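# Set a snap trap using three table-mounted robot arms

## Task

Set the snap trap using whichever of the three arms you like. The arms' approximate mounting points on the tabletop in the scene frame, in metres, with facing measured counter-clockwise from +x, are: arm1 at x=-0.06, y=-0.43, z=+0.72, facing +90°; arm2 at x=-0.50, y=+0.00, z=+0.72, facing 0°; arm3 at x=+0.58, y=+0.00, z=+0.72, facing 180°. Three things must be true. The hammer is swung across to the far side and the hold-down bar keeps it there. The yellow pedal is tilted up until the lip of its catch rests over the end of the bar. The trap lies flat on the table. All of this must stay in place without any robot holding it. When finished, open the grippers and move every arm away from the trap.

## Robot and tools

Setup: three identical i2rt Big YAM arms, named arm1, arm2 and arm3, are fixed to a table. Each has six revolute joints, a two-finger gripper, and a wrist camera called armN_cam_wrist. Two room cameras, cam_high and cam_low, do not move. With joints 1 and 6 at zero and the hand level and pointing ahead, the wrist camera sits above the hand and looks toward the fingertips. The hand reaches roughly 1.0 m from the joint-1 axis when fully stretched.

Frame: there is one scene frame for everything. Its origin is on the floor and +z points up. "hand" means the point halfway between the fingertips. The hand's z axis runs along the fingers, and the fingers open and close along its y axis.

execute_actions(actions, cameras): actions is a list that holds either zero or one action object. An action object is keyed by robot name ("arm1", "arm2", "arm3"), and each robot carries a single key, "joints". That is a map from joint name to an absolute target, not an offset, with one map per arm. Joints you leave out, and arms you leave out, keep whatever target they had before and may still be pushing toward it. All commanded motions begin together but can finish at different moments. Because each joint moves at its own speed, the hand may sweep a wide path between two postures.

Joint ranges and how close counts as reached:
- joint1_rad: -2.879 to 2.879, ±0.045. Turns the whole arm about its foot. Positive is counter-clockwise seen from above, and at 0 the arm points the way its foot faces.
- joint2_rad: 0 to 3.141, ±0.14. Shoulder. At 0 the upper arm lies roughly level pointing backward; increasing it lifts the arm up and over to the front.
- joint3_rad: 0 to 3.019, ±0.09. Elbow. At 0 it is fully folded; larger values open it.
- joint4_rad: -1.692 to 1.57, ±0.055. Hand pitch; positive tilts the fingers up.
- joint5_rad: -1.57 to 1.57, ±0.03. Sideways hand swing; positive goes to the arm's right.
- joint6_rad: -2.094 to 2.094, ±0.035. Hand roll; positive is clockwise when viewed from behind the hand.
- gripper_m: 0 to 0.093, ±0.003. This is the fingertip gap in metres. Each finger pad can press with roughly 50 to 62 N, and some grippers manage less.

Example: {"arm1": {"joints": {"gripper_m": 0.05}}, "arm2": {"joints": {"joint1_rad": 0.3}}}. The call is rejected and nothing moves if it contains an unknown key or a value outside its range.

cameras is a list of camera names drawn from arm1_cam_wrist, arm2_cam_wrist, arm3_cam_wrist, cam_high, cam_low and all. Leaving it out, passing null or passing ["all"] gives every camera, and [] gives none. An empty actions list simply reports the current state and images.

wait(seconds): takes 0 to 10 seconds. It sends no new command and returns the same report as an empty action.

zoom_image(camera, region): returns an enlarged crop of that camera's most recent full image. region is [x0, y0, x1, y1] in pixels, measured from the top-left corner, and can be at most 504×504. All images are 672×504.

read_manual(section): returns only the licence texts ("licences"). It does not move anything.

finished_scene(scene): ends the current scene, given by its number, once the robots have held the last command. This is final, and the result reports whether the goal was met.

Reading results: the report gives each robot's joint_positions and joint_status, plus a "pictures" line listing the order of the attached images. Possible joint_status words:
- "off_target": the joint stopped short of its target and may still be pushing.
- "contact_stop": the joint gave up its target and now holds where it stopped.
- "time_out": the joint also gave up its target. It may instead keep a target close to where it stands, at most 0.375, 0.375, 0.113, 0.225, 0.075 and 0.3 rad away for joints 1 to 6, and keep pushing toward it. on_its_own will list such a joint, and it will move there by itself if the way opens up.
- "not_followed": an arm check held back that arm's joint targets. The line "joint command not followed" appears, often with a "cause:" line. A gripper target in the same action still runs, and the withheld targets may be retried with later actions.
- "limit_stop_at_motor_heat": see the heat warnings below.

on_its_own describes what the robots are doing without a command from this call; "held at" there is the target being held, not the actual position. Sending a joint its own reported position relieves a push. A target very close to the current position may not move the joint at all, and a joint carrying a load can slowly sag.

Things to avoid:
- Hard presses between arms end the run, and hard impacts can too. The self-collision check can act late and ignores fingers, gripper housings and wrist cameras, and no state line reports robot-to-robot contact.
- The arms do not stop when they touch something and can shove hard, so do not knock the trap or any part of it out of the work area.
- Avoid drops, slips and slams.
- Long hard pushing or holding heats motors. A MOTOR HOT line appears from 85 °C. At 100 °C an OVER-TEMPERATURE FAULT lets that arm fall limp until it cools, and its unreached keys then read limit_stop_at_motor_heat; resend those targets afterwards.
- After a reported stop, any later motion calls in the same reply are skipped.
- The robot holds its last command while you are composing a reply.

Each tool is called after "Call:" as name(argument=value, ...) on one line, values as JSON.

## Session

Call:
execute_actions(actions=[])

Scene clock: 0.00 s.
arm1.joint_positions: joint1_rad=-0.015 joint2_rad=+0.430 joint3_rad=+1.478 joint4_rad=-1.530 joint5_rad=+0.010 joint6_rad=-0.012 gripper_m=+0.095
arm1.joint_status: not commanded
arm1.hand: x=-0.0572 y=-0.3157 z=+1.2942 quat_wxyz=(-0.369, +0.609, -0.601, -0.364) (m; scene frame)
arm2.joint_positions: joint1_rad=+0.010 joint2_rad=+0.447 joint3_rad=+1.476 joint4_rad=-1.533 joint5_rad=+0.003 joint6_rad=-0.003 gripper_m=+0.095
arm2.joint_status: not commanded
arm2.hand: x=-0.3842 y=-0.0065 z=+1.3381 quat_wxyz=(-0.513, -0.009, -0.858, +0.005) (m; scene frame)
arm3.joint_positions: joint1_rad=+0.005 joint2_rad=+0.427 joint3_rad=+1.454 joint4_rad=-1.553 joint5_rad=-0.007 joint6_rad=-0.014 gripper_m=+0.095
arm3.joint_status: not commanded
arm3.hand: x=+0.4623 y=+0.0096 z=+1.3372 quat_wxyz=(-0.005, +0.868, -0.012, -0.497) (m; scene frame)
pictures: arm1_cam_wrist, arm2_cam_wrist, arm3_cam_wrist, cam_high, cam_low
Images, in order (width x height): arm1_cam_wrist 672x504, arm2_cam_wrist 672x504, arm3_cam_wrist 672x504, cam_high 672x504, cam_low 672x504.

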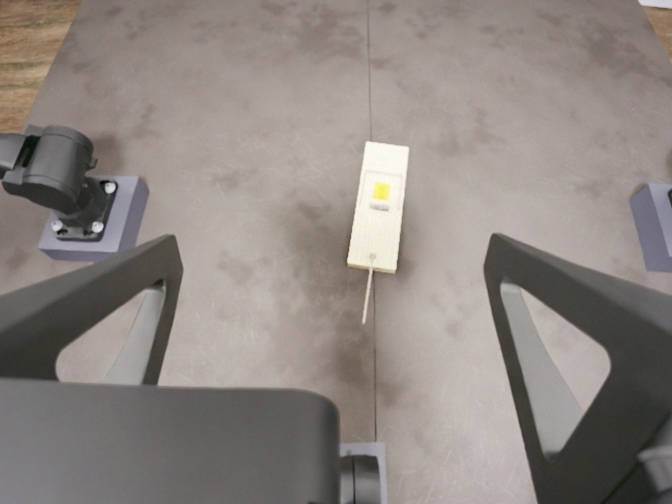

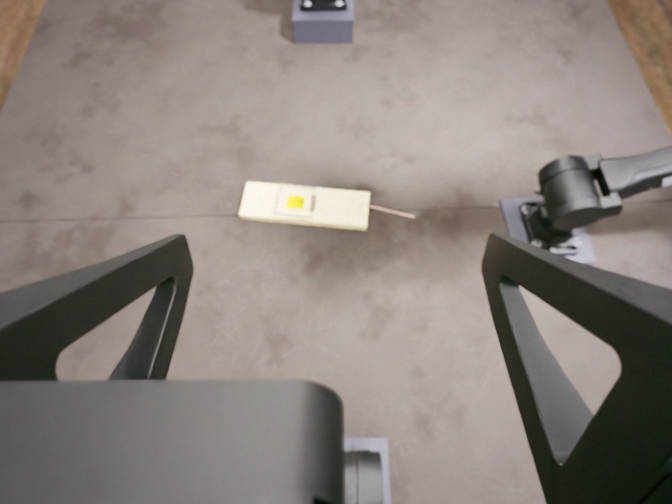

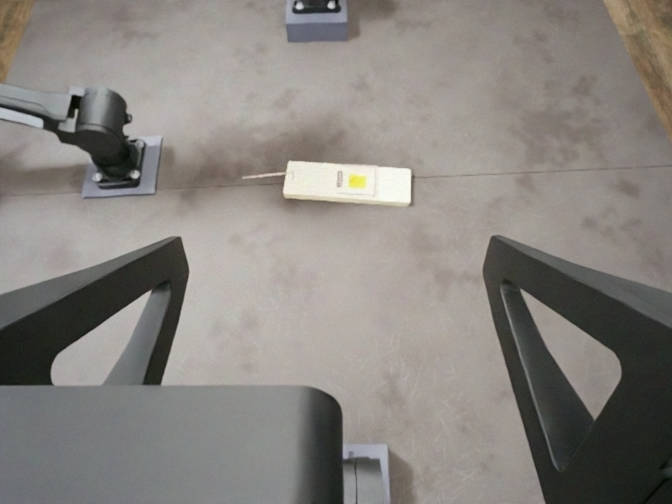

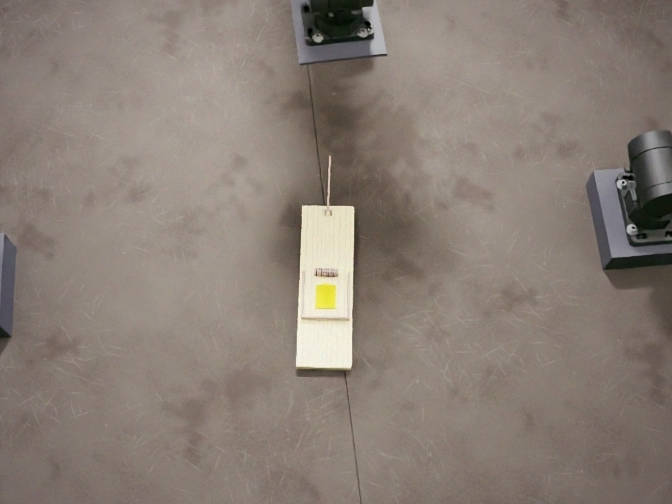

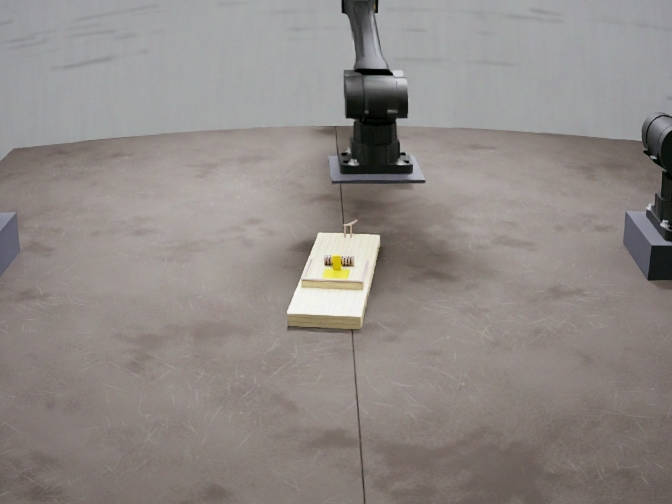

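Call:
execute_actions(actions=[{"arm2":{"joints":{"joint1_rad":0.30,"joint2_rad":1.95,"joint3_rad":1.43,"joint4_rad":-1.0,"joint6_rad":-1.17}},"arm1":{"joints":{"joint1_rad":-0.13,"joint2_rad":0.9,"joint3_rad":0.3,"joint4_rad":0.0,"joint6_rad":-0.1,"gripper_m":0.02}},"arm3":{"joints":{"joint1_rad":0.157,"joint2_rad":1.2,"joint3_rad":0.7,"joint4_rad":0.0,"joint6_rad":0.1,"gripper_m":0.03}}}], cameras=["arm2_cam_wrist","cam_high","cam_low"])

Scene clock: 2.83 s.
arm1.joint_positions: joint1_rad=-0.125 joint2_rad=+0.910 joint3_rad=+0.302 joint4_rad=-0.029 joint5_rad=+0.010 joint6_rad=-0.084 gripper_m=+0.020
arm1.joint_status: all done
arm1.hand: x=-0.0218 y=-0.0780 z=+0.8333 quat_wxyz=(-0.348, +0.624, -0.639, -0.285) (m; scene frame)
arm2.joint_positions: joint1_rad=+0.292 joint2_rad=+1.964 joint3_rad=+1.407 joint4_rad=-1.008 joint5_rad=+0.003 joint6_rad=-1.154 gripper_m=+0.095
arm2.joint_status: all done
arm2.hand: x=+0.0363 y=+0.1428 z=+0.7858 quat_wxyz=(-0.007, +0.650, -0.760, +0.004) (m; scene frame)
arm3.joint_positions: joint1_rad=+0.153 joint2_rad=+1.198 joint3_rad=+0.699 joint4_rad=-0.019 joint5_rad=-0.007 joint6_rad=+0.092 gripper_m=+0.030
arm3.joint_status: all done
arm3.hand: x=+0.0861 y=-0.0523 z=+0.9867 quat_wxyz=(+0.058, +0.866, +0.006, -0.497) (m; scene frame)
pictures: arm2_cam_wrist, cam_high, cam_low
Images, in order (width x height): arm2_cam_wrist 672x504, cam_high 672x504, cam_low 672x504.

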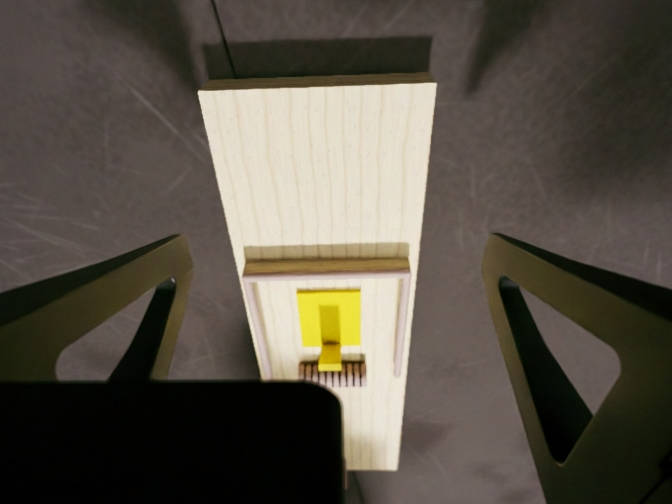

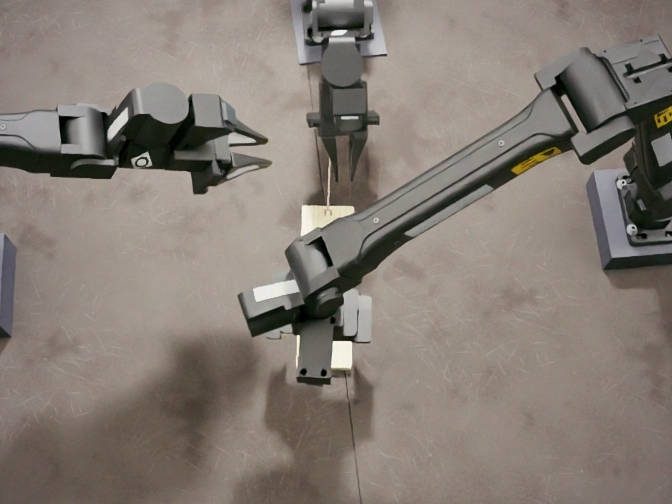

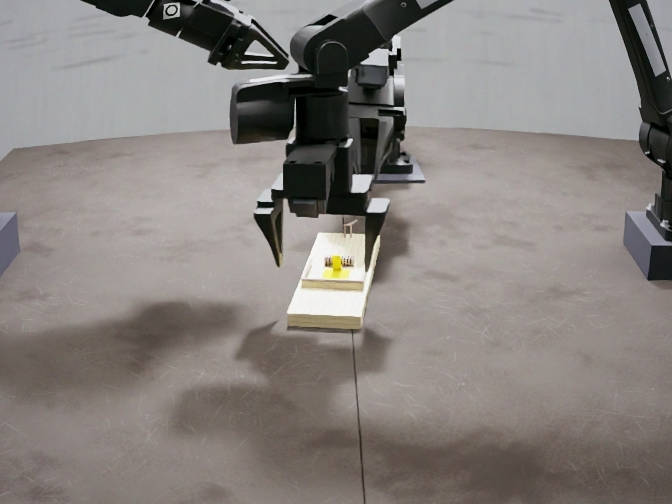

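Call:
execute_actions(actions=[{"arm2":{"joints":{"joint2_rad":2.04,"joint3_rad":1.41,"joint4_rad":-0.93}},"arm1":{"joints":{"joint2_rad":0.5,"joint3_rad":0.15}},"arm3":{"joints":{"joint2_rad":0.8}}}], cameras=["arm2_cam_wrist","cam_low"])

Scene clock: 4.27 s.
arm1.joint_positions: joint1_rad=-0.125 joint2_rad=+0.501 joint3_rad=+0.147 joint4_rad=-0.022 joint5_rad=+0.010 joint6_rad=-0.084 gripper_m=+0.020
arm1.joint_status: all done
arm1.hand: x=-0.0262 y=-0.1226 z=+0.8761 quat_wxyz=(-0.435, +0.577, -0.592, -0.357) (m; scene frame)
arm2.joint_positions: joint1_rad=+0.292 joint2_rad=+2.034 joint3_rad=+1.406 joint4_rad=-0.944 joint5_rad=+0.001 joint6_rad=-1.156 gripper_m=+0.095
arm2.joint_status: all done
arm2.hand: x=+0.0417 y=+0.1447 z=+0.7477 quat_wxyz=(-0.005, +0.651, -0.759, +0.001) (m; scene frame)
arm3.joint_positions: joint1_rad=+0.153 joint2_rad=+0.786 joint3_rad=+0.699 joint4_rad=-0.011 joint5_rad=-0.007 joint6_rad=+0.092 gripper_m=+0.030
arm3.joint_status: all done
arm3.hand: x=+0.1535 y=-0.0429 z=+1.1729 quat_wxyz=(+0.074, +0.742, +0.005, -0.666) (m; scene frame)
pictures: arm2_cam_wrist, cam_low
Images, in order (width x height): arm2_cam_wrist 672x504, cam_low 672x504.

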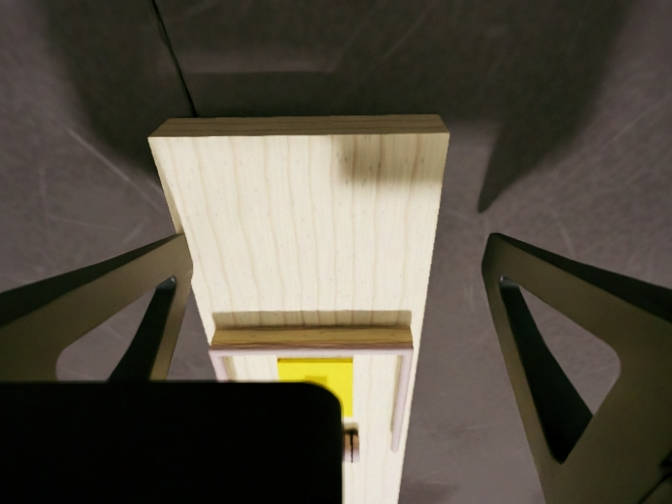

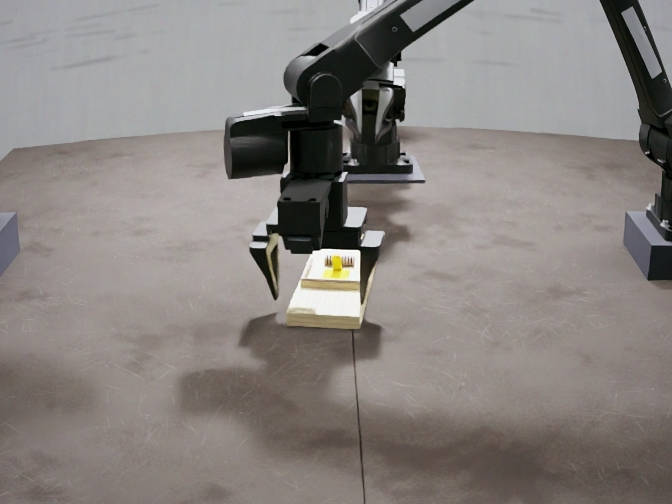

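Call:
execute_actions(actions=[{"arm2":{"joints":{"joint4_rad":-1.0}}}], cameras=[])

Call:
execute_actions(actions=[{"arm2":{"joints":{"joint2_rad":2.07}}}], cameras=["arm2_cam_wrist"])

Call:
execute_actions(actions=[{"arm2":{"joints":{"gripper_m":0.07}}}], cameras=["cam_low"])

Scene clock: 5.23 s.
arm1.joint_positions: joint1_rad=-0.125 joint2_rad=+0.501 joint3_rad=+0.147 joint4_rad=-0.022 joint5_rad=+0.010 joint6_rad=-0.084 gripper_m=+0.020
arm1.joint_status: not commanded
arm1.hand: x=-0.0262 y=-0.1226 z=+0.8761 quat_wxyz=(-0.435, +0.577, -0.592, -0.357) (m; scene frame)
arm2.joint_positions: joint1_rad=+0.292 joint2_rad=+2.034 joint3_rad=+1.406 joint4_rad=-0.989 joint5_rad=+0.001 joint6_rad=-1.156 gripper_m=+0.095
arm2.joint_status: all done
arm2.hand: x=+0.0310 y=+0.1419 z=+0.7478 quat_wxyz=(+0.016, +0.651, -0.759, -0.008) (m; scene frame)
arm3.joint_positions: joint1_rad=+0.153 joint2_rad=+0.786 joint3_rad=+0.699 joint4_rad=-0.011 joint5_rad=-0.007 joint6_rad=+0.092 gripper_m=+0.030
arm3.joint_status: not commanded
arm3.hand: x=+0.1535 y=-0.0429 z=+1.1729 quat_wxyz=(+0.074, +0.742, +0.005, -0.666) (m; scene frame)
pictures: none
No camera images: the call's "cameras" was empty. Leave "cameras" out to get every camera's image.

Scene clock: 6.00 s.
arm1.joint_positions: joint1_rad=-0.125 joint2_rad=+0.501 joint3_rad=+0.147 joint4_rad=-0.022 joint5_rad=+0.010 joint6_rad=-0.084 gripper_m=+0.020
arm1.joint_status: not commanded
arm1.hand: x=-0.0262 y=-0.1226 z=+0.8761 quat_wxyz=(-0.435, +0.577, -0.592, -0.357) (m; scene frame)
arm2.joint_positions: joint1_rad=+0.293 joint2_rad=+2.058 joint3_rad=+1.406 joint4_rad=-0.990 joint5_rad=+0.002 joint6_rad=-1.158 gripper_m=+0.095
arm2.joint_status: all done
arm2.hand: x=+0.0269 y=+0.1410 z=+0.7352 quat_wxyz=(+0.027, +0.652, -0.758, -0.013) (m; scene frame)
arm3.joint_positions: joint1_rad=+0.153 joint2_rad=+0.786 joint3_rad=+0.699 joint4_rad=-0.011 joint5_rad=-0.007 joint6_rad=+0.092 gripper_m=+0.030
arm3.joint_status: not commanded
arm3.hand: x=+0.1535 y=-0.0429 z=+1.1729 quat_wxyz=(+0.074, +0.742, +0.005, -0.666) (m; scene frame)
pictures: arm2_cam_wrist
Images, in order (width x height): arm2_cam_wrist 672x504.

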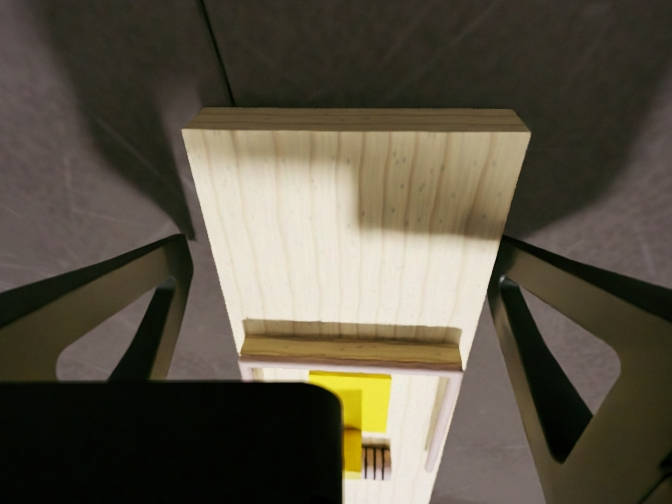

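Scene clock: 6.50 s.
arm1.joint_positions: joint1_rad=-0.125 joint2_rad=+0.501 joint3_rad=+0.147 joint4_rad=-0.022 joint5_rad=+0.010 joint6_rad=-0.084 gripper_m=+0.020
arm1.joint_status: not commanded
arm1.hand: x=-0.0262 y=-0.1226 z=+0.8761 quat_wxyz=(-0.435, +0.577, -0.592, -0.357) (m; scene frame)
arm2.joint_positions: joint1_rad=+0.293 joint2_rad=+2.059 joint3_rad=+1.405 joint4_rad=-0.991 joint5_rad=+0.003 joint6_rad=-1.158 gripper_m=+0.080
arm2.joint_status: gripper_m off_target (ended at +0.080, target +0.070)
arm2.hand: x=+0.0265 y=+0.1409 z=+0.7349 quat_wxyz=(+0.028, +0.652, -0.758, -0.013) (m; scene frame)
arm3.joint_positions: joint1_rad=+0.153 joint2_rad=+0.786 joint3_rad=+0.699 joint4_rad=-0.011 joint5_rad=-0.007 joint6_rad=+0.092 gripper_m=+0.030
arm3.joint_status: not commanded
arm3.hand: x=+0.1535 y=-0.0429 z=+1.1729 quat_wxyz=(+0.074, +0.742, +0.005, -0.666) (m; scene frame)
pictures: cam_low
Images, in order (width x height): cam_low 672x504.

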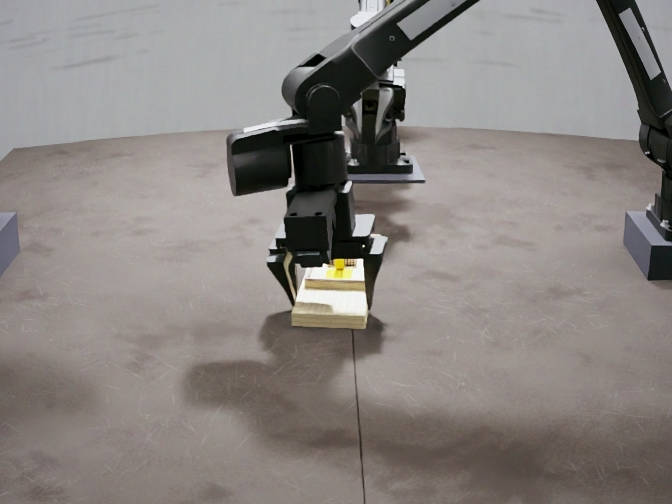

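Call:
execute_actions(actions=[{"arm2":{"joints":{"joint1_rad":0.195,"joint2_rad":2.02,"joint3_rad":1.365,"joint4_rad":-0.97,"joint6_rad":-1.28}}}], cameras=[])

Call:
execute_actions(actions=[{"arm2":{"joints":{"joint1_rad":0.095,"joint2_rad":2.005,"joint3_rad":1.32,"joint4_rad":-0.955,"joint6_rad":-1.40}}}], cameras=[])

Call:
execute_actions(actions=[{"arm2":{"joints":{"gripper_m":0.093}}}], cameras=[])

Call:
execute_actions(actions=[{"arm2":{"joints":{"joint2_rad":1.85}}}], cameras=[])

Call:
execute_actions(actions=[{"arm2":{"joints":{"joint1_rad":0.305,"joint2_rad":2.03,"joint3_rad":1.46,"joint4_rad":-1.08,"joint5_rad":0.575,"joint6_rad":-1.2}}}], cameras=["arm2_cam_wrist","cam_high","cam_low"])

Scene clock: 7.93 s.
arm1.joint_positions: joint1_rad=-0.125 joint2_rad=+0.501 joint3_rad=+0.147 joint4_rad=-0.022 joint5_rad=+0.010 joint6_rad=-0.084 gripper_m=+0.020
arm1.joint_status: not commanded
arm1.hand: x=-0.0262 y=-0.1226 z=+0.8761 quat_wxyz=(-0.435, +0.577, -0.592, -0.357) (m; scene frame)
arm2.joint_positions: joint1_rad=+0.187 joint2_rad=+2.036 joint3_rad=+1.365 joint4_rad=-0.979 joint5_rad=+0.005 joint6_rad=-1.257 gripper_m=+0.080
arm2.joint_status: all done
arm2.hand: x=+0.0263 y=+0.0821 z=+0.7349 quat_wxyz=(+0.029, +0.649, -0.760, -0.017) (m; scene frame)
arm3.joint_positions: joint1_rad=+0.153 joint2_rad=+0.786 joint3_rad=+0.699 joint4_rad=-0.011 joint5_rad=-0.007 joint6_rad=+0.092 gripper_m=+0.030
arm3.joint_status: not commanded
arm3.hand: x=+0.1535 y=-0.0429 z=+1.1729 quat_wxyz=(+0.074, +0.742, +0.005, -0.666) (m; scene frame)
pictures: none
No camera images: the call's "cameras" was empty. Leave "cameras" out to get every camera's image.

Scene clock: 8.87 s.
arm1.joint_positions: joint1_rad=-0.125 joint2_rad=+0.501 joint3_rad=+0.147 joint4_rad=-0.022 joint5_rad=+0.010 joint6_rad=-0.084 gripper_m=+0.020
arm1.joint_status: not commanded
arm1.hand: x=-0.0262 y=-0.1226 z=+0.8761 quat_wxyz=(-0.435, +0.577, -0.592, -0.357) (m; scene frame)
arm2.joint_positions: joint1_rad=+0.091 joint2_rad=+2.012 joint3_rad=+1.324 joint4_rad=-0.962 joint5_rad=+0.005 joint6_rad=-1.375 gripper_m=+0.080
arm2.joint_status: all done
arm2.hand: x=+0.0201 y=+0.0309 z=+0.7346 quat_wxyz=(+0.027, +0.658, -0.752, -0.021) (m; scene frame)
arm3.joint_positions: joint1_rad=+0.153 joint2_rad=+0.786 joint3_rad=+0.699 joint4_rad=-0.011 joint5_rad=-0.007 joint6_rad=+0.092 gripper_m=+0.030
arm3.joint_status: not commanded
arm3.hand: x=+0.1535 y=-0.0429 z=+1.1729 quat_wxyz=(+0.074, +0.742, +0.005, -0.666) (m; scene frame)
pictures: none
No camera images: the call's "cameras" was empty. Leave "cameras" out to get every camera's image.

Scene clock: 9.40 s.
arm1.joint_positions: joint1_rad=-0.125 joint2_rad=+0.501 joint3_rad=+0.147 joint4_rad=-0.022 joint5_rad=+0.010 joint6_rad=-0.084 gripper_m=+0.020
arm1.joint_status: not commanded
arm1.hand: x=-0.0262 y=-0.1226 z=+0.8761 quat_wxyz=(-0.435, +0.577, -0.592, -0.357) (m; scene frame)
arm2.joint_positions: joint1_rad=+0.091 joint2_rad=+2.010 joint3_rad=+1.323 joint4_rad=-0.962 joint5_rad=+0.005 joint6_rad=-1.383 gripper_m=+0.093
arm2.joint_status: all done
arm2.hand: x=+0.0196 y=+0.0309 z=+0.7352 quat_wxyz=(+0.027, +0.661, -0.750, -0.021) (m; scene frame)
arm3.joint_positions: joint1_rad=+0.153 joint2_rad=+0.786 joint3_rad=+0.699 joint4_rad=-0.011 joint5_rad=-0.007 joint6_rad=+0.092 gripper_m=+0.030
arm3.joint_status: not commanded
arm3.hand: x=+0.1535 y=-0.0429 z=+1.1729 quat_wxyz=(+0.074, +0.742, +0.005, -0.666) (m; scene frame)
pictures: none
No camera images: the call's "cameras" was empty. Leave "cameras" out to get every camera's image.

Scene clock: 10.47 s.
arm1.joint_positions: joint1_rad=-0.125 joint2_rad=+0.501 joint3_rad=+0.147 joint4_rad=-0.022 joint5_rad=+0.010 joint6_rad=-0.084 gripper_m=+0.020
arm1.joint_status: not commanded
arm1.hand: x=-0.0262 y=-0.1226 z=+0.8761 quat_wxyz=(-0.435, +0.577, -0.592, -0.357) (m; scene frame)
arm2.joint_positions: joint1_rad=+0.091 joint2_rad=+1.846 joint3_rad=+1.303 joint4_rad=-0.962 joint5_rad=+0.005 joint6_rad=-1.384 gripper_m=+0.093
arm2.joint_status: all done
arm2.hand: x=+0.0317 y=+0.0313 z=+0.8122 quat_wxyz=(-0.030, +0.661, -0.749, +0.023) (m; scene frame)
arm3.joint_positions: joint1_rad=+0.153 joint2_rad=+0.786 joint3_rad=+0.699 joint4_rad=-0.011 joint5_rad=-0.007 joint6_rad=+0.092 gripper_m=+0.030
arm3.joint_status: not commanded
arm3.hand: x=+0.1535 y=-0.0429 z=+1.1729 quat_wxyz=(+0.074, +0.742, +0.005, -0.666) (m; scene frame)
pictures: none
No camera images: the call's "cameras" was empty. Leave "cameras" out to get every camera's image.

Scene clock: 11.70 s.
arm1.joint_positions: joint1_rad=-0.125 joint2_rad=+0.501 joint3_rad=+0.147 joint4_rad=-0.022 joint5_rad=+0.010 joint6_rad=-0.084 gripper_m=+0.020
arm1.joint_status: not commanded
arm1.hand: x=-0.0262 y=-0.1226 z=+0.8761 quat_wxyz=(-0.435, +0.577, -0.592, -0.357) (m; scene frame)
arm2.joint_positions: joint1_rad=+0.309 joint2_rad=+2.051 joint3_rad=+1.423 joint4_rad=-1.069 joint5_rad=+0.572 joint6_rad=-1.216 gripper_m=+0.093
arm2.joint_status: all done
arm2.hand: x=+0.0438 y=+0.0582 z=+0.7729 quat_wxyz=(+0.175, +0.663, -0.692, +0.226) (m; scene frame)
arm3.joint_positions: joint1_rad=+0.153 joint2_rad=+0.786 joint3_rad=+0.699 joint4_rad=-0.011 joint5_rad=-0.007 joint6_rad=+0.092 gripper_m=+0.030
arm3.joint_status: not commanded
arm3.hand: x=+0.1535 y=-0.0429 z=+1.1729 quat_wxyz=(+0.074, +0.742, +0.005, -0.666) (m; scene frame)
pictures: arm2_cam_wrist, cam_high, cam_low
Images, in order (width x height): arm2_cam_wrist 672x504, cam_high 672x504, cam_low 672x504.

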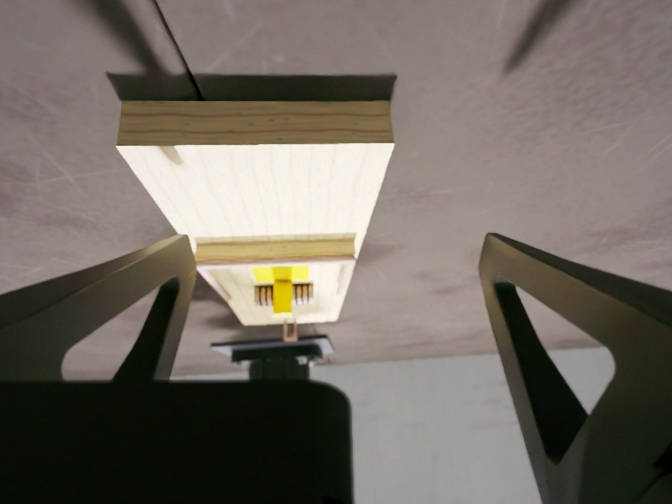

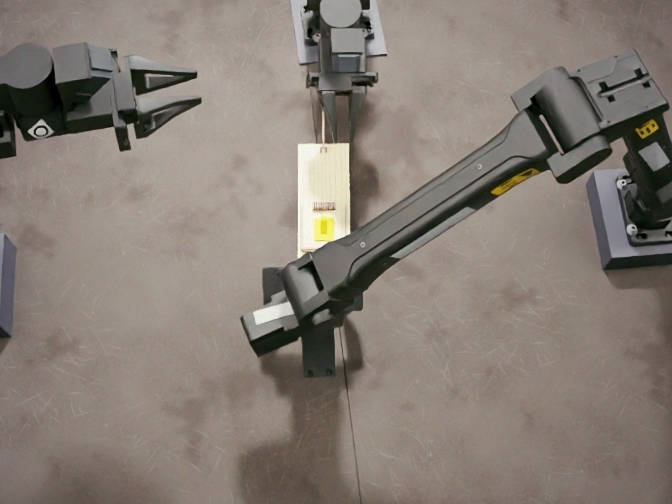

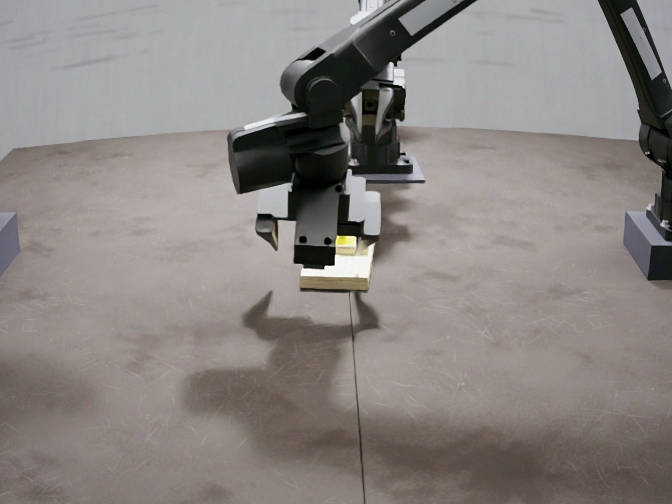

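Call:
execute_actions(actions=[{"arm2":{"joints":{"joint4_rad":-1.15,"joint2_rad":2.07}},"arm1":{"joints":{"joint2_rad":1.2,"joint3_rad":0.5,"joint4_rad":0.1}}}], cameras=[])

Call:
execute_actions(actions=[{"arm2":{"joints":{"joint2_rad":2.12}},"arm1":{"joints":{"joint2_rad":1.38,"joint3_rad":0.54,"joint4_rad":0.15}}}], cameras=["arm2_cam_wrist","arm1_cam_wrist"])

Scene clock: 13.43 s.
arm1.joint_positions: joint1_rad=-0.125 joint2_rad=+1.204 joint3_rad=+0.472 joint4_rad=+0.086 joint5_rad=+0.010 joint6_rad=-0.084 gripper_m=+0.020
arm1.joint_status: all done
arm1.hand: x=-0.0142 y=-0.0026 z=+0.8318 quat_wxyz=(-0.345, +0.625, -0.640, -0.282) (m; scene frame)
arm2.joint_positions: joint1_rad=+0.309 joint2_rad=+2.068 joint3_rad=+1.423 joint4_rad=-1.138 joint5_rad=+0.572 joint6_rad=-1.216 gripper_m=+0.093
arm2.joint_status: all done
arm2.hand: x=+0.0271 y=+0.0535 z=+0.7666 quat_wxyz=(+0.212, +0.670, -0.681, +0.206) (m; scene frame)
arm3.joint_positions: joint1_rad=+0.153 joint2_rad=+0.786 joint3_rad=+0.699 joint4_rad=-0.011 joint5_rad=-0.007 joint6_rad=+0.092 gripper_m=+0.030
arm3.joint_status: not commanded
arm3.hand: x=+0.1535 y=-0.0429 z=+1.1729 quat_wxyz=(+0.074, +0.742, +0.005, -0.666) (m; scene frame)
pictures: none
No camera images: the call's "cameras" was empty. Leave "cameras" out to get every camera's image.

Scene clock: 14.33 s.
arm1.joint_positions: joint1_rad=-0.125 joint2_rad=+1.386 joint3_rad=+0.499 joint4_rad=+0.126 joint5_rad=+0.010 joint6_rad=-0.084 gripper_m=+0.020
arm1.joint_status: all done
arm1.hand: x=-0.0134 y=+0.0060 z=+0.7764 quat_wxyz=(-0.305, +0.642, -0.657, -0.249) (m; scene frame)
arm2.joint_positions: joint1_rad=+0.309 joint2_rad=+2.128 joint3_rad=+1.425 joint4_rad=-1.139 joint5_rad=+0.575 joint6_rad=-1.214 gripper_m=+0.093
arm2.joint_status: all done
arm2.hand: x=+0.0191 y=+0.0508 z=+0.7374 quat_wxyz=(+0.237, +0.673, -0.673, +0.194) (m; scene frame)
arm3.joint_positions: joint1_rad=+0.153 joint2_rad=+0.786 joint3_rad=+0.699 joint4_rad=-0.011 joint5_rad=-0.007 joint6_rad=+0.092 gripper_m=+0.030
arm3.joint_status: not commanded
arm3.hand: x=+0.1535 y=-0.0429 z=+1.1729 quat_wxyz=(+0.074, +0.742, +0.005, -0.666) (m; scene frame)
pictures: arm1_cam_wrist, arm2_cam_wrist
Images, in order (width x height): arm1_cam_wrist 672x504, arm2_cam_wrist 672x504.

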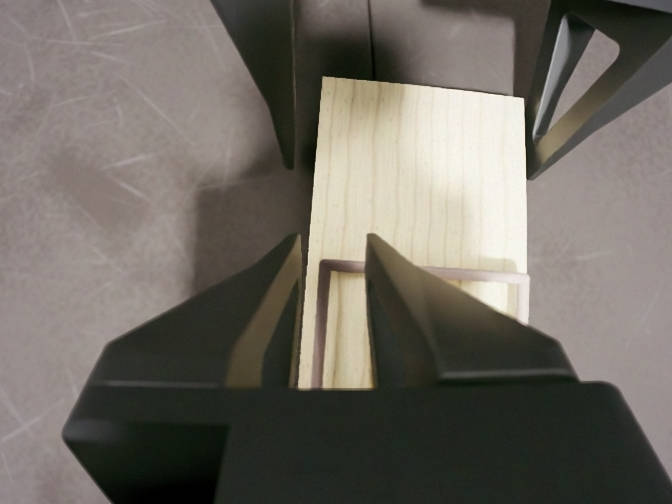

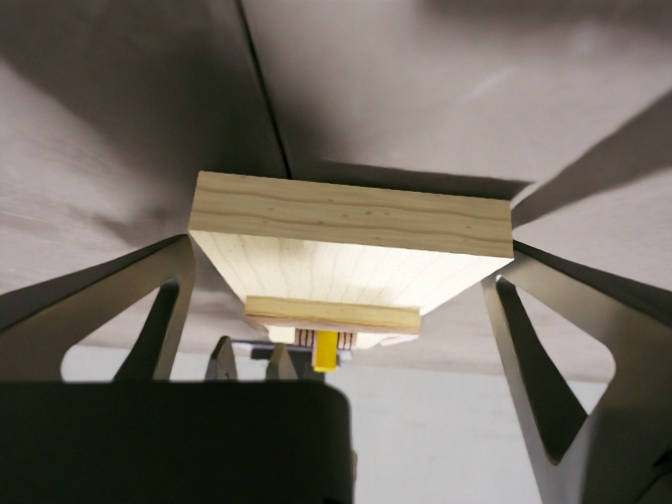

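Call:
execute_actions(actions=[{"arm2":{"joints":{"gripper_m":0.065}},"arm1":{"joints":{"joint2_rad":1.36,"joint3_rad":0.465}}}], cameras=[])

Call:
execute_actions(actions=[{"arm2":{"joints":{"joint2_rad":2.18,"joint1_rad":0.345}},"arm1":{"joints":{"joint2_rad":1.405,"joint1_rad":-0.115}},"arm3":{"joints":{"joint2_rad":1.2}}}], cameras=["arm2_cam_wrist","arm1_cam_wrist"])

Scene clock: 15.37 s.
arm1.joint_positions: joint1_rad=-0.125 joint2_rad=+1.375 joint3_rad=+0.469 joint4_rad=+0.127 joint5_rad=+0.010 joint6_rad=-0.084 gripper_m=+0.020
arm1.joint_status: all done
arm1.hand: x=-0.0148 y=-0.0068 z=+0.7689 quat_wxyz=(-0.299, +0.645, -0.660, -0.244) (m; scene frame)
arm2.joint_positions: joint1_rad=+0.309 joint2_rad=+2.128 joint3_rad=+1.425 joint4_rad=-1.139 joint5_rad=+0.575 joint6_rad=-1.214 gripper_m=+0.080
arm2.joint_status: gripper_m off_target (ended at +0.080, target +0.065)
arm2.hand: x=+0.0190 y=+0.0508 z=+0.7375 quat_wxyz=(+0.237, +0.673, -0.673, +0.194) (m; scene frame)
arm3.joint_positions: joint1_rad=+0.153 joint2_rad=+0.786 joint3_rad=+0.699 joint4_rad=-0.011 joint5_rad=-0.007 joint6_rad=+0.092 gripper_m=+0.030
arm3.joint_status: not commanded
arm3.hand: x=+0.1535 y=-0.0429 z=+1.1729 quat_wxyz=(+0.074, +0.742, +0.005, -0.666) (m; scene frame)
pictures: none
No camera images: the call's "cameras" was empty. Leave "cameras" out to get every camera's image.

Scene clock: 16.70 s.
arm1.joint_positions: joint1_rad=-0.124 joint2_rad=+1.396 joint3_rad=+0.469 joint4_rad=+0.127 joint5_rad=+0.010 joint6_rad=-0.084 gripper_m=+0.020
arm1.joint_status: all done
arm1.hand: x=-0.0153 y=-0.0087 z=+0.7606 quat_wxyz=(-0.292, +0.648, -0.662, -0.238) (m; scene frame)
arm2.joint_positions: joint1_rad=+0.325 joint2_rad=+2.140 joint3_rad=+1.437 joint4_rad=-1.149 joint5_rad=+0.590 joint6_rad=-1.207 gripper_m=+0.080
arm2.joint_status: all done
arm2.hand: x=+0.0206 y=+0.0580 z=+0.7365 quat_wxyz=(+0.242, +0.676, -0.666, +0.201) (m; scene frame)
arm3.joint_positions: joint1_rad=+0.153 joint2_rad=+1.205 joint3_rad=+0.699 joint4_rad=-0.011 joint5_rad=-0.007 joint6_rad=+0.092 gripper_m=+0.030
arm3.joint_status: all done
arm3.hand: x=+0.0846 y=-0.0524 z=+0.9852 quat_wxyz=(+0.058, +0.865, +0.006, -0.498) (m; scene frame)
pictures: arm1_cam_wrist, arm2_cam_wrist
Images, in order (width x height): arm1_cam_wrist 672x504, arm2_cam_wrist 672x504.

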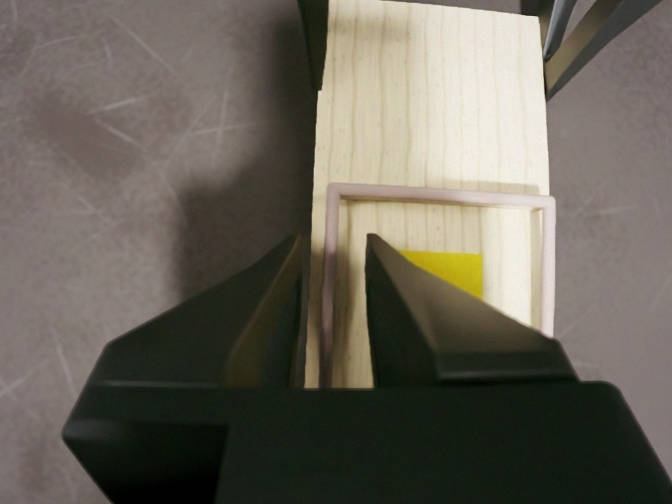

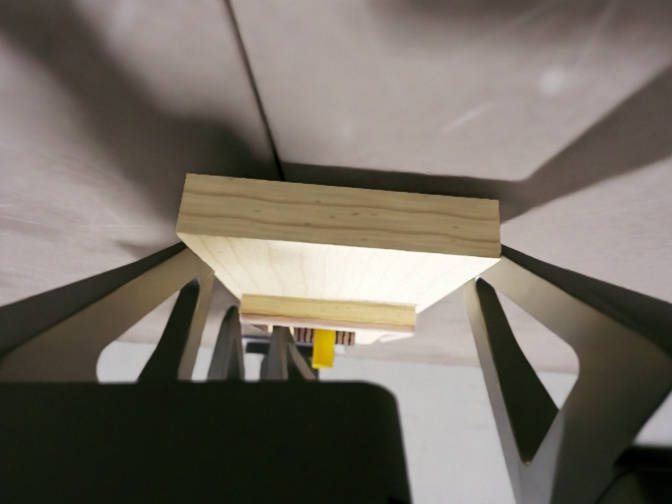

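Call:
execute_actions(actions=[{"arm1":{"joints":{"joint2_rad":1.44,"joint3_rad":0.54,"joint4_rad":0.15,"joint1_rad":-0.135}}}], cameras=["arm2_cam_wrist","arm1_cam_wrist"])

Call:
execute_actions(actions=[{"arm1":{"joints":{"gripper_m":0}}}], cameras=["arm1_cam_wrist"])

Scene clock: 17.67 s.
arm1.joint_positions: joint1_rad=-0.126 joint2_rad=+1.429 joint3_rad=+0.497 joint4_rad=+0.131 joint5_rad=+0.010 joint6_rad=-0.085 gripper_m=+0.020
arm1.joint_status: all done
arm1.hand: x=-0.0136 y=+0.0020 z=+0.7587 quat_wxyz=(-0.291, +0.648, -0.663, -0.237) (m; scene frame)
arm2.joint_positions: joint1_rad=+0.326 joint2_rad=+2.140 joint3_rad=+1.437 joint4_rad=-1.149 joint5_rad=+0.590 joint6_rad=-1.207 gripper_m=+0.080
arm2.joint_status: not commanded
arm2.hand: x=+0.0205 y=+0.0582 z=+0.7365 quat_wxyz=(+0.242, +0.676, -0.666, +0.201) (m; scene frame)
arm3.joint_positions: joint1_rad=+0.153 joint2_rad=+1.205 joint3_rad=+0.699 joint4_rad=-0.011 joint5_rad=-0.007 joint6_rad=+0.092 gripper_m=+0.030
arm3.joint_status: not commanded
arm3.hand: x=+0.0846 y=-0.0524 z=+0.9852 quat_wxyz=(+0.058, +0.865, +0.006, -0.498) (m; scene frame)
pictures: arm1_cam_wrist, arm2_cam_wrist
Images, in order (width x height): arm1_cam_wrist 672x504, arm2_cam_wrist 672x504.

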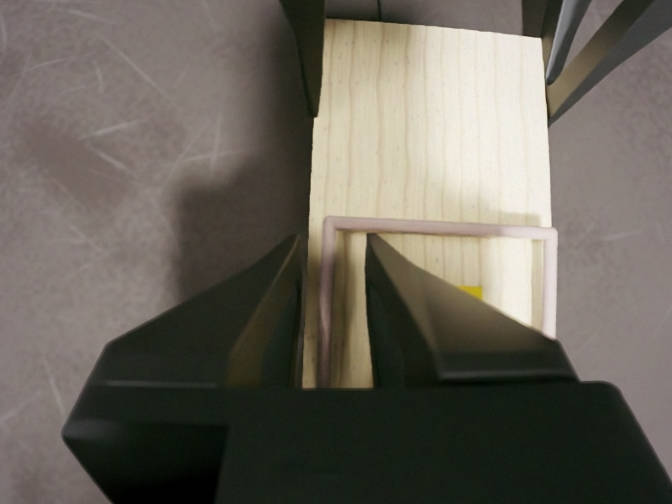

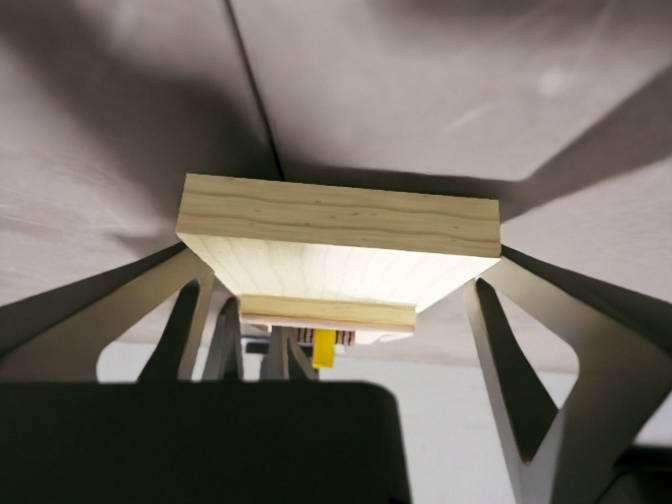

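Scene clock: 18.17 s.
arm1.joint_positions: joint1_rad=-0.126 joint2_rad=+1.430 joint3_rad=+0.498 joint4_rad=+0.132 joint5_rad=+0.008 joint6_rad=-0.084 gripper_m=+0.003
arm1.joint_status: all done
arm1.hand: x=-0.0138 y=+0.0026 z=+0.7591 quat_wxyz=(-0.291, +0.648, -0.662, -0.238) (m; scene frame)
arm2.joint_positions: joint1_rad=+0.327 joint2_rad=+2.141 joint3_rad=+1.440 joint4_rad=-1.149 joint5_rad=+0.593 joint6_rad=-1.212 gripper_m=+0.080
arm2.joint_status: not commanded
arm2.hand: x=+0.0215 y=+0.0589 z=+0.7364 quat_wxyz=(+0.242, +0.678, -0.664, +0.202) (m; scene frame)
arm3.joint_positions: joint1_rad=+0.153 joint2_rad=+1.205 joint3_rad=+0.699 joint4_rad=-0.011 joint5_rad=-0.007 joint6_rad=+0.092 gripper_m=+0.030
arm3.joint_status: not commanded
arm3.hand: x=+0.0846 y=-0.0524 z=+0.9852 quat_wxyz=(+0.058, +0.865, +0.006, -0.498) (m; scene frame)
pictures: arm1_cam_wrist
Images, in order (width x height): arm1_cam_wrist 672x504.

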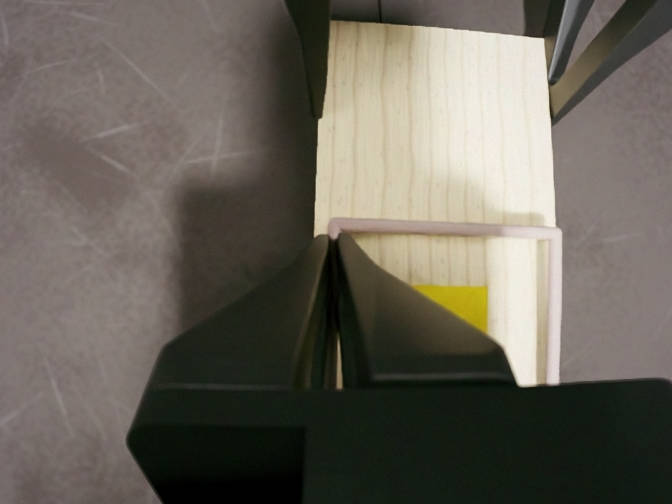

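Call:
execute_actions(actions=[{"arm1":{"joints":{"joint2_rad":1.3,"joint3_rad":0.40,"joint4_rad":0.46}}}], cameras=["arm1_cam_wrist"])

Call:
execute_actions(actions=[{"arm1":{"joints":{"joint1_rad":-0.14,"joint3_rad":0.23,"joint4_rad":0.85}}}], cameras=["arm1_cam_wrist"])

Call:
execute_actions(actions=[{"arm1":{"joints":{"joint1_rad":-0.16,"joint2_rad":1.17,"joint3_rad":0.13,"joint4_rad":0.81}},"arm3":{"joints":{"joint2_rad":1.55,"joint3_rad":0.84}}}])

Scene clock: 20.73 s.
arm1.joint_positions: joint1_rad=-0.127 joint2_rad=+1.350 joint3_rad=+0.385 joint4_rad=+0.382 joint5_rad=+0.009 joint6_rad=-0.084 gripper_m=+0.003
arm1.joint_status: joint4_rad time_out (moved +0.250 of +0.328); the others done
arm1.on_its_own: joint4_rad reads +0.382 and still pushes toward +0.460 since a time_out
arm1.hand: x=-0.0137 y=-0.0045 z=+0.7925 quat_wxyz=(-0.367, +0.615, -0.630, -0.300) (m; scene frame)
arm2.joint_positions: joint1_rad=+0.324 joint2_rad=+2.143 joint3_rad=+1.440 joint4_rad=-1.164 joint5_rad=+0.618 joint6_rad=-1.227 gripper_m=+0.080
arm2.joint_status: not commanded
arm2.hand: x=+0.0202 y=+0.0529 z=+0.7389 quat_wxyz=(+0.256, +0.682, -0.653, +0.207) (m; scene frame)
arm3.joint_positions: joint1_rad=+0.153 joint2_rad=+1.205 joint3_rad=+0.699 joint4_rad=-0.011 joint5_rad=-0.007 joint6_rad=+0.092 gripper_m=+0.030
arm3.joint_status: not commanded
arm3.hand: x=+0.0846 y=-0.0524 z=+0.9852 quat_wxyz=(+0.058, +0.865, +0.006, -0.498) (m; scene frame)
pictures: arm1_cam_wrist
Images, in order (width x height): arm1_cam_wrist 672x504.

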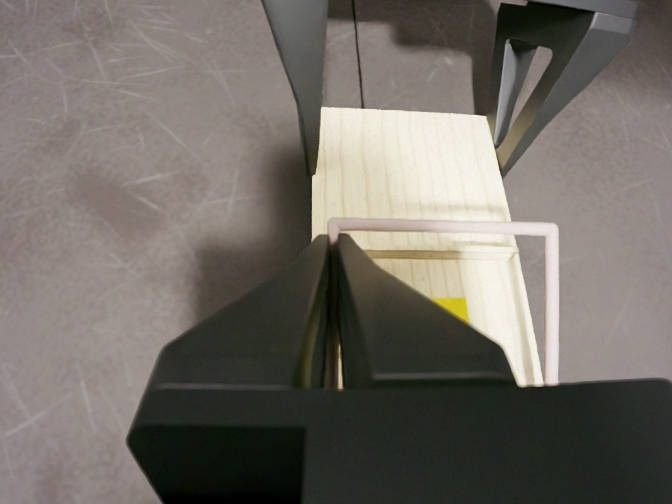

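not run: a stop came earlier in this reply.

not run: a stop came earlier in this reply.

Call:
execute_actions(actions=[{"arm1":{"joints":{"joint1_rad":-0.14,"joint3_rad":0.23,"joint4_rad":0.85}},"arm3":{"joints":{"joint2_rad":1.5,"joint3_rad":0.84}}}], cameras=["arm1_cam_wrist"])

Call:
execute_actions(actions=[{"arm1":{"joints":{"joint1_rad":-0.16,"joint2_rad":1.17,"joint3_rad":0.13,"joint4_rad":0.81}}}])

Scene clock: 23.43 s.
arm1.joint_positions: joint1_rad=-0.135 joint2_rad=+1.350 joint3_rad=+0.230 joint4_rad=+0.765 joint5_rad=+0.012 joint6_rad=-0.084 gripper_m=+0.003
arm1.joint_status: joint4_rad time_out (moved +0.383 of +0.468); the others done
arm1.on_its_own: joint4_rad reads +0.765 and still pushes toward +0.850 since a time_out
arm1.hand: x=-0.0130 y=-0.0304 z=+0.8127 quat_wxyz=(-0.444, +0.570, -0.591, -0.360) (m; scene frame)
arm2.joint_positions: joint1_rad=+0.291 joint2_rad=+2.145 joint3_rad=+1.440 joint4_rad=-1.170 joint5_rad=+0.633 joint6_rad=-1.247 gripper_m=+0.080
arm2.joint_status: not commanded
arm2.hand: x=+0.0211 y=+0.0337 z=+0.7399 quat_wxyz=(+0.267, +0.677, -0.654, +0.205) (m; scene frame)
arm3.joint_positions: joint1_rad=+0.153 joint2_rad=+1.504 joint3_rad=+0.799 joint4_rad=-0.011 joint5_rad=-0.007 joint6_rad=+0.092 gripper_m=+0.030
arm3.joint_status: all done
arm3.hand: x=+0.0422 y=-0.0581 z=+0.8870 quat_wxyz=(+0.050, +0.911, +0.007, -0.410) (m; scene frame)
pictures: arm1_cam_wrist
Images, in order (width x height): arm1_cam_wrist 672x504.

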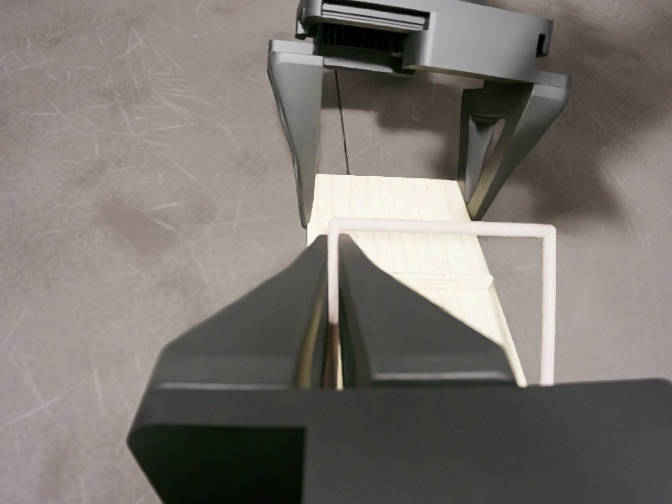

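not run: a stop came earlier in this reply.

Call:
execute_actions(actions=[{"arm1":{"joints":{"joint1_rad":-0.16,"joint2_rad":1.17,"joint3_rad":0.13,"joint4_rad":0.81}},"arm3":{"joints":{"joint2_rad":1.58,"joint3_rad":0.87}}}])

Scene clock: 24.47 s.
arm1.joint_positions: joint1_rad=-0.146 joint2_rad=+1.208 joint3_rad=+0.145 joint4_rad=+0.765 joint5_rad=+0.009 joint6_rad=-0.083 gripper_m=+0.003
arm1.joint_status: all done
arm1.hand: x=-0.0126 y=-0.0611 z=+0.8297 quat_wxyz=(-0.463, +0.555, -0.582, -0.373) (m; scene frame)
arm2.joint_positions: joint1_rad=+0.279 joint2_rad=+2.145 joint3_rad=+1.440 joint4_rad=-1.172 joint5_rad=+0.641 joint6_rad=-1.261 gripper_m=+0.080
arm2.joint_status: not commanded
arm2.hand: x=+0.0216 y=+0.0262 z=+0.7407 quat_wxyz=(+0.273, +0.678, -0.652, +0.204) (m; scene frame)
arm3.joint_positions: joint1_rad=+0.153 joint2_rad=+1.568 joint3_rad=+0.821 joint4_rad=-0.011 joint5_rad=-0.007 joint6_rad=+0.092 gripper_m=+0.030
arm3.joint_status: all done
arm3.hand: x=+0.0356 y=-0.0591 z=+0.8639 quat_wxyz=(+0.048, +0.919, +0.007, -0.391) (m; scene frame)
pictures: arm1_cam_wrist, arm2_cam_wrist, arm3_cam_wrist, cam_high, cam_low
Images, in order (width x height): arm1_cam_wrist 672x504, arm2_cam_wrist 672x504, arm3_cam_wrist 672x504, cam_high 672x504, cam_low 672x504.

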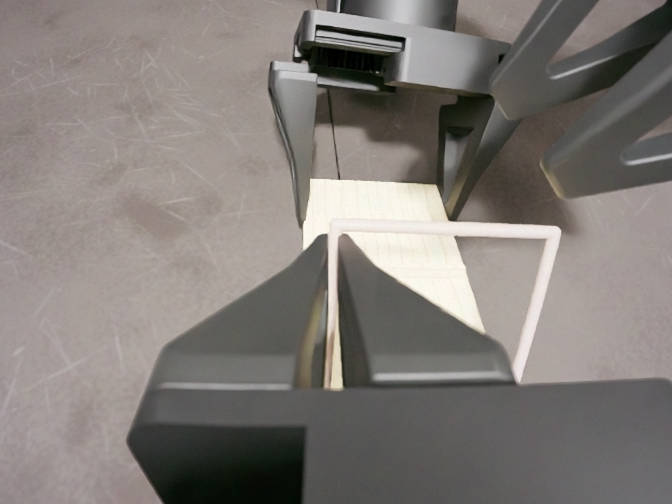

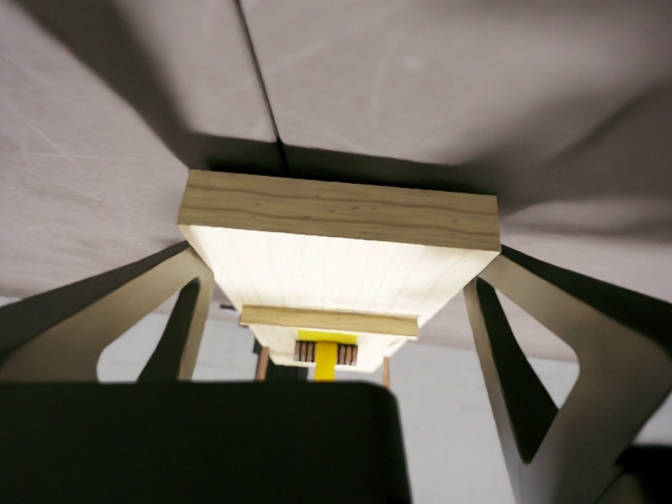

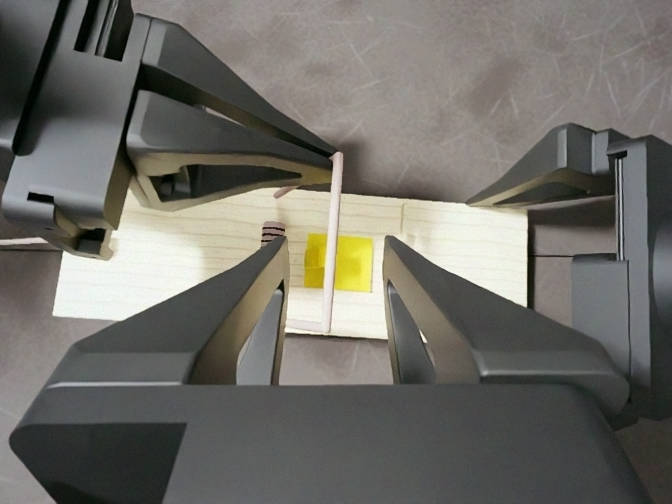

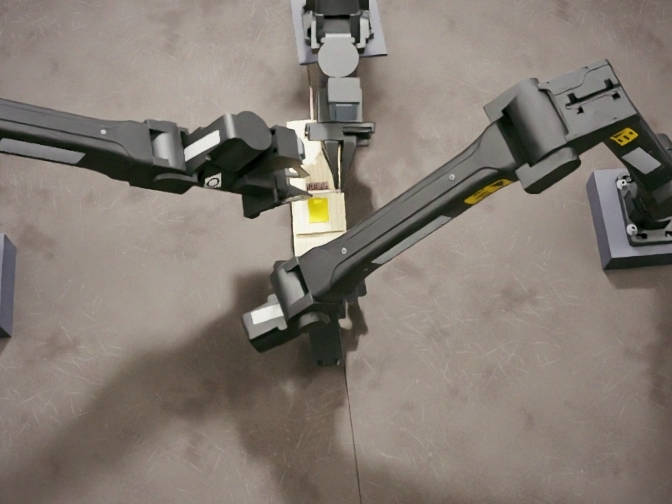

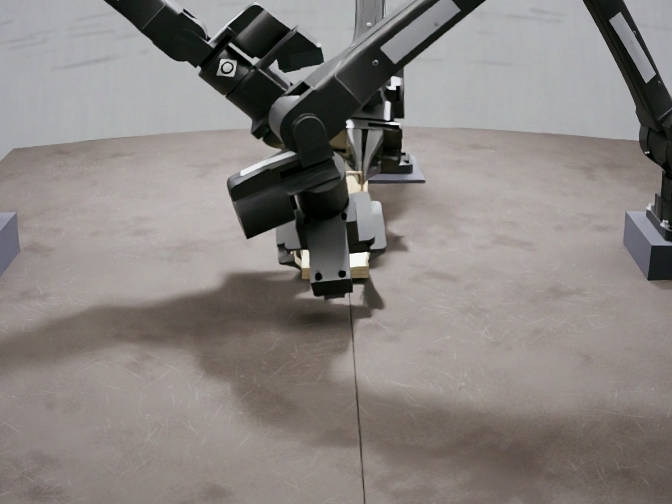

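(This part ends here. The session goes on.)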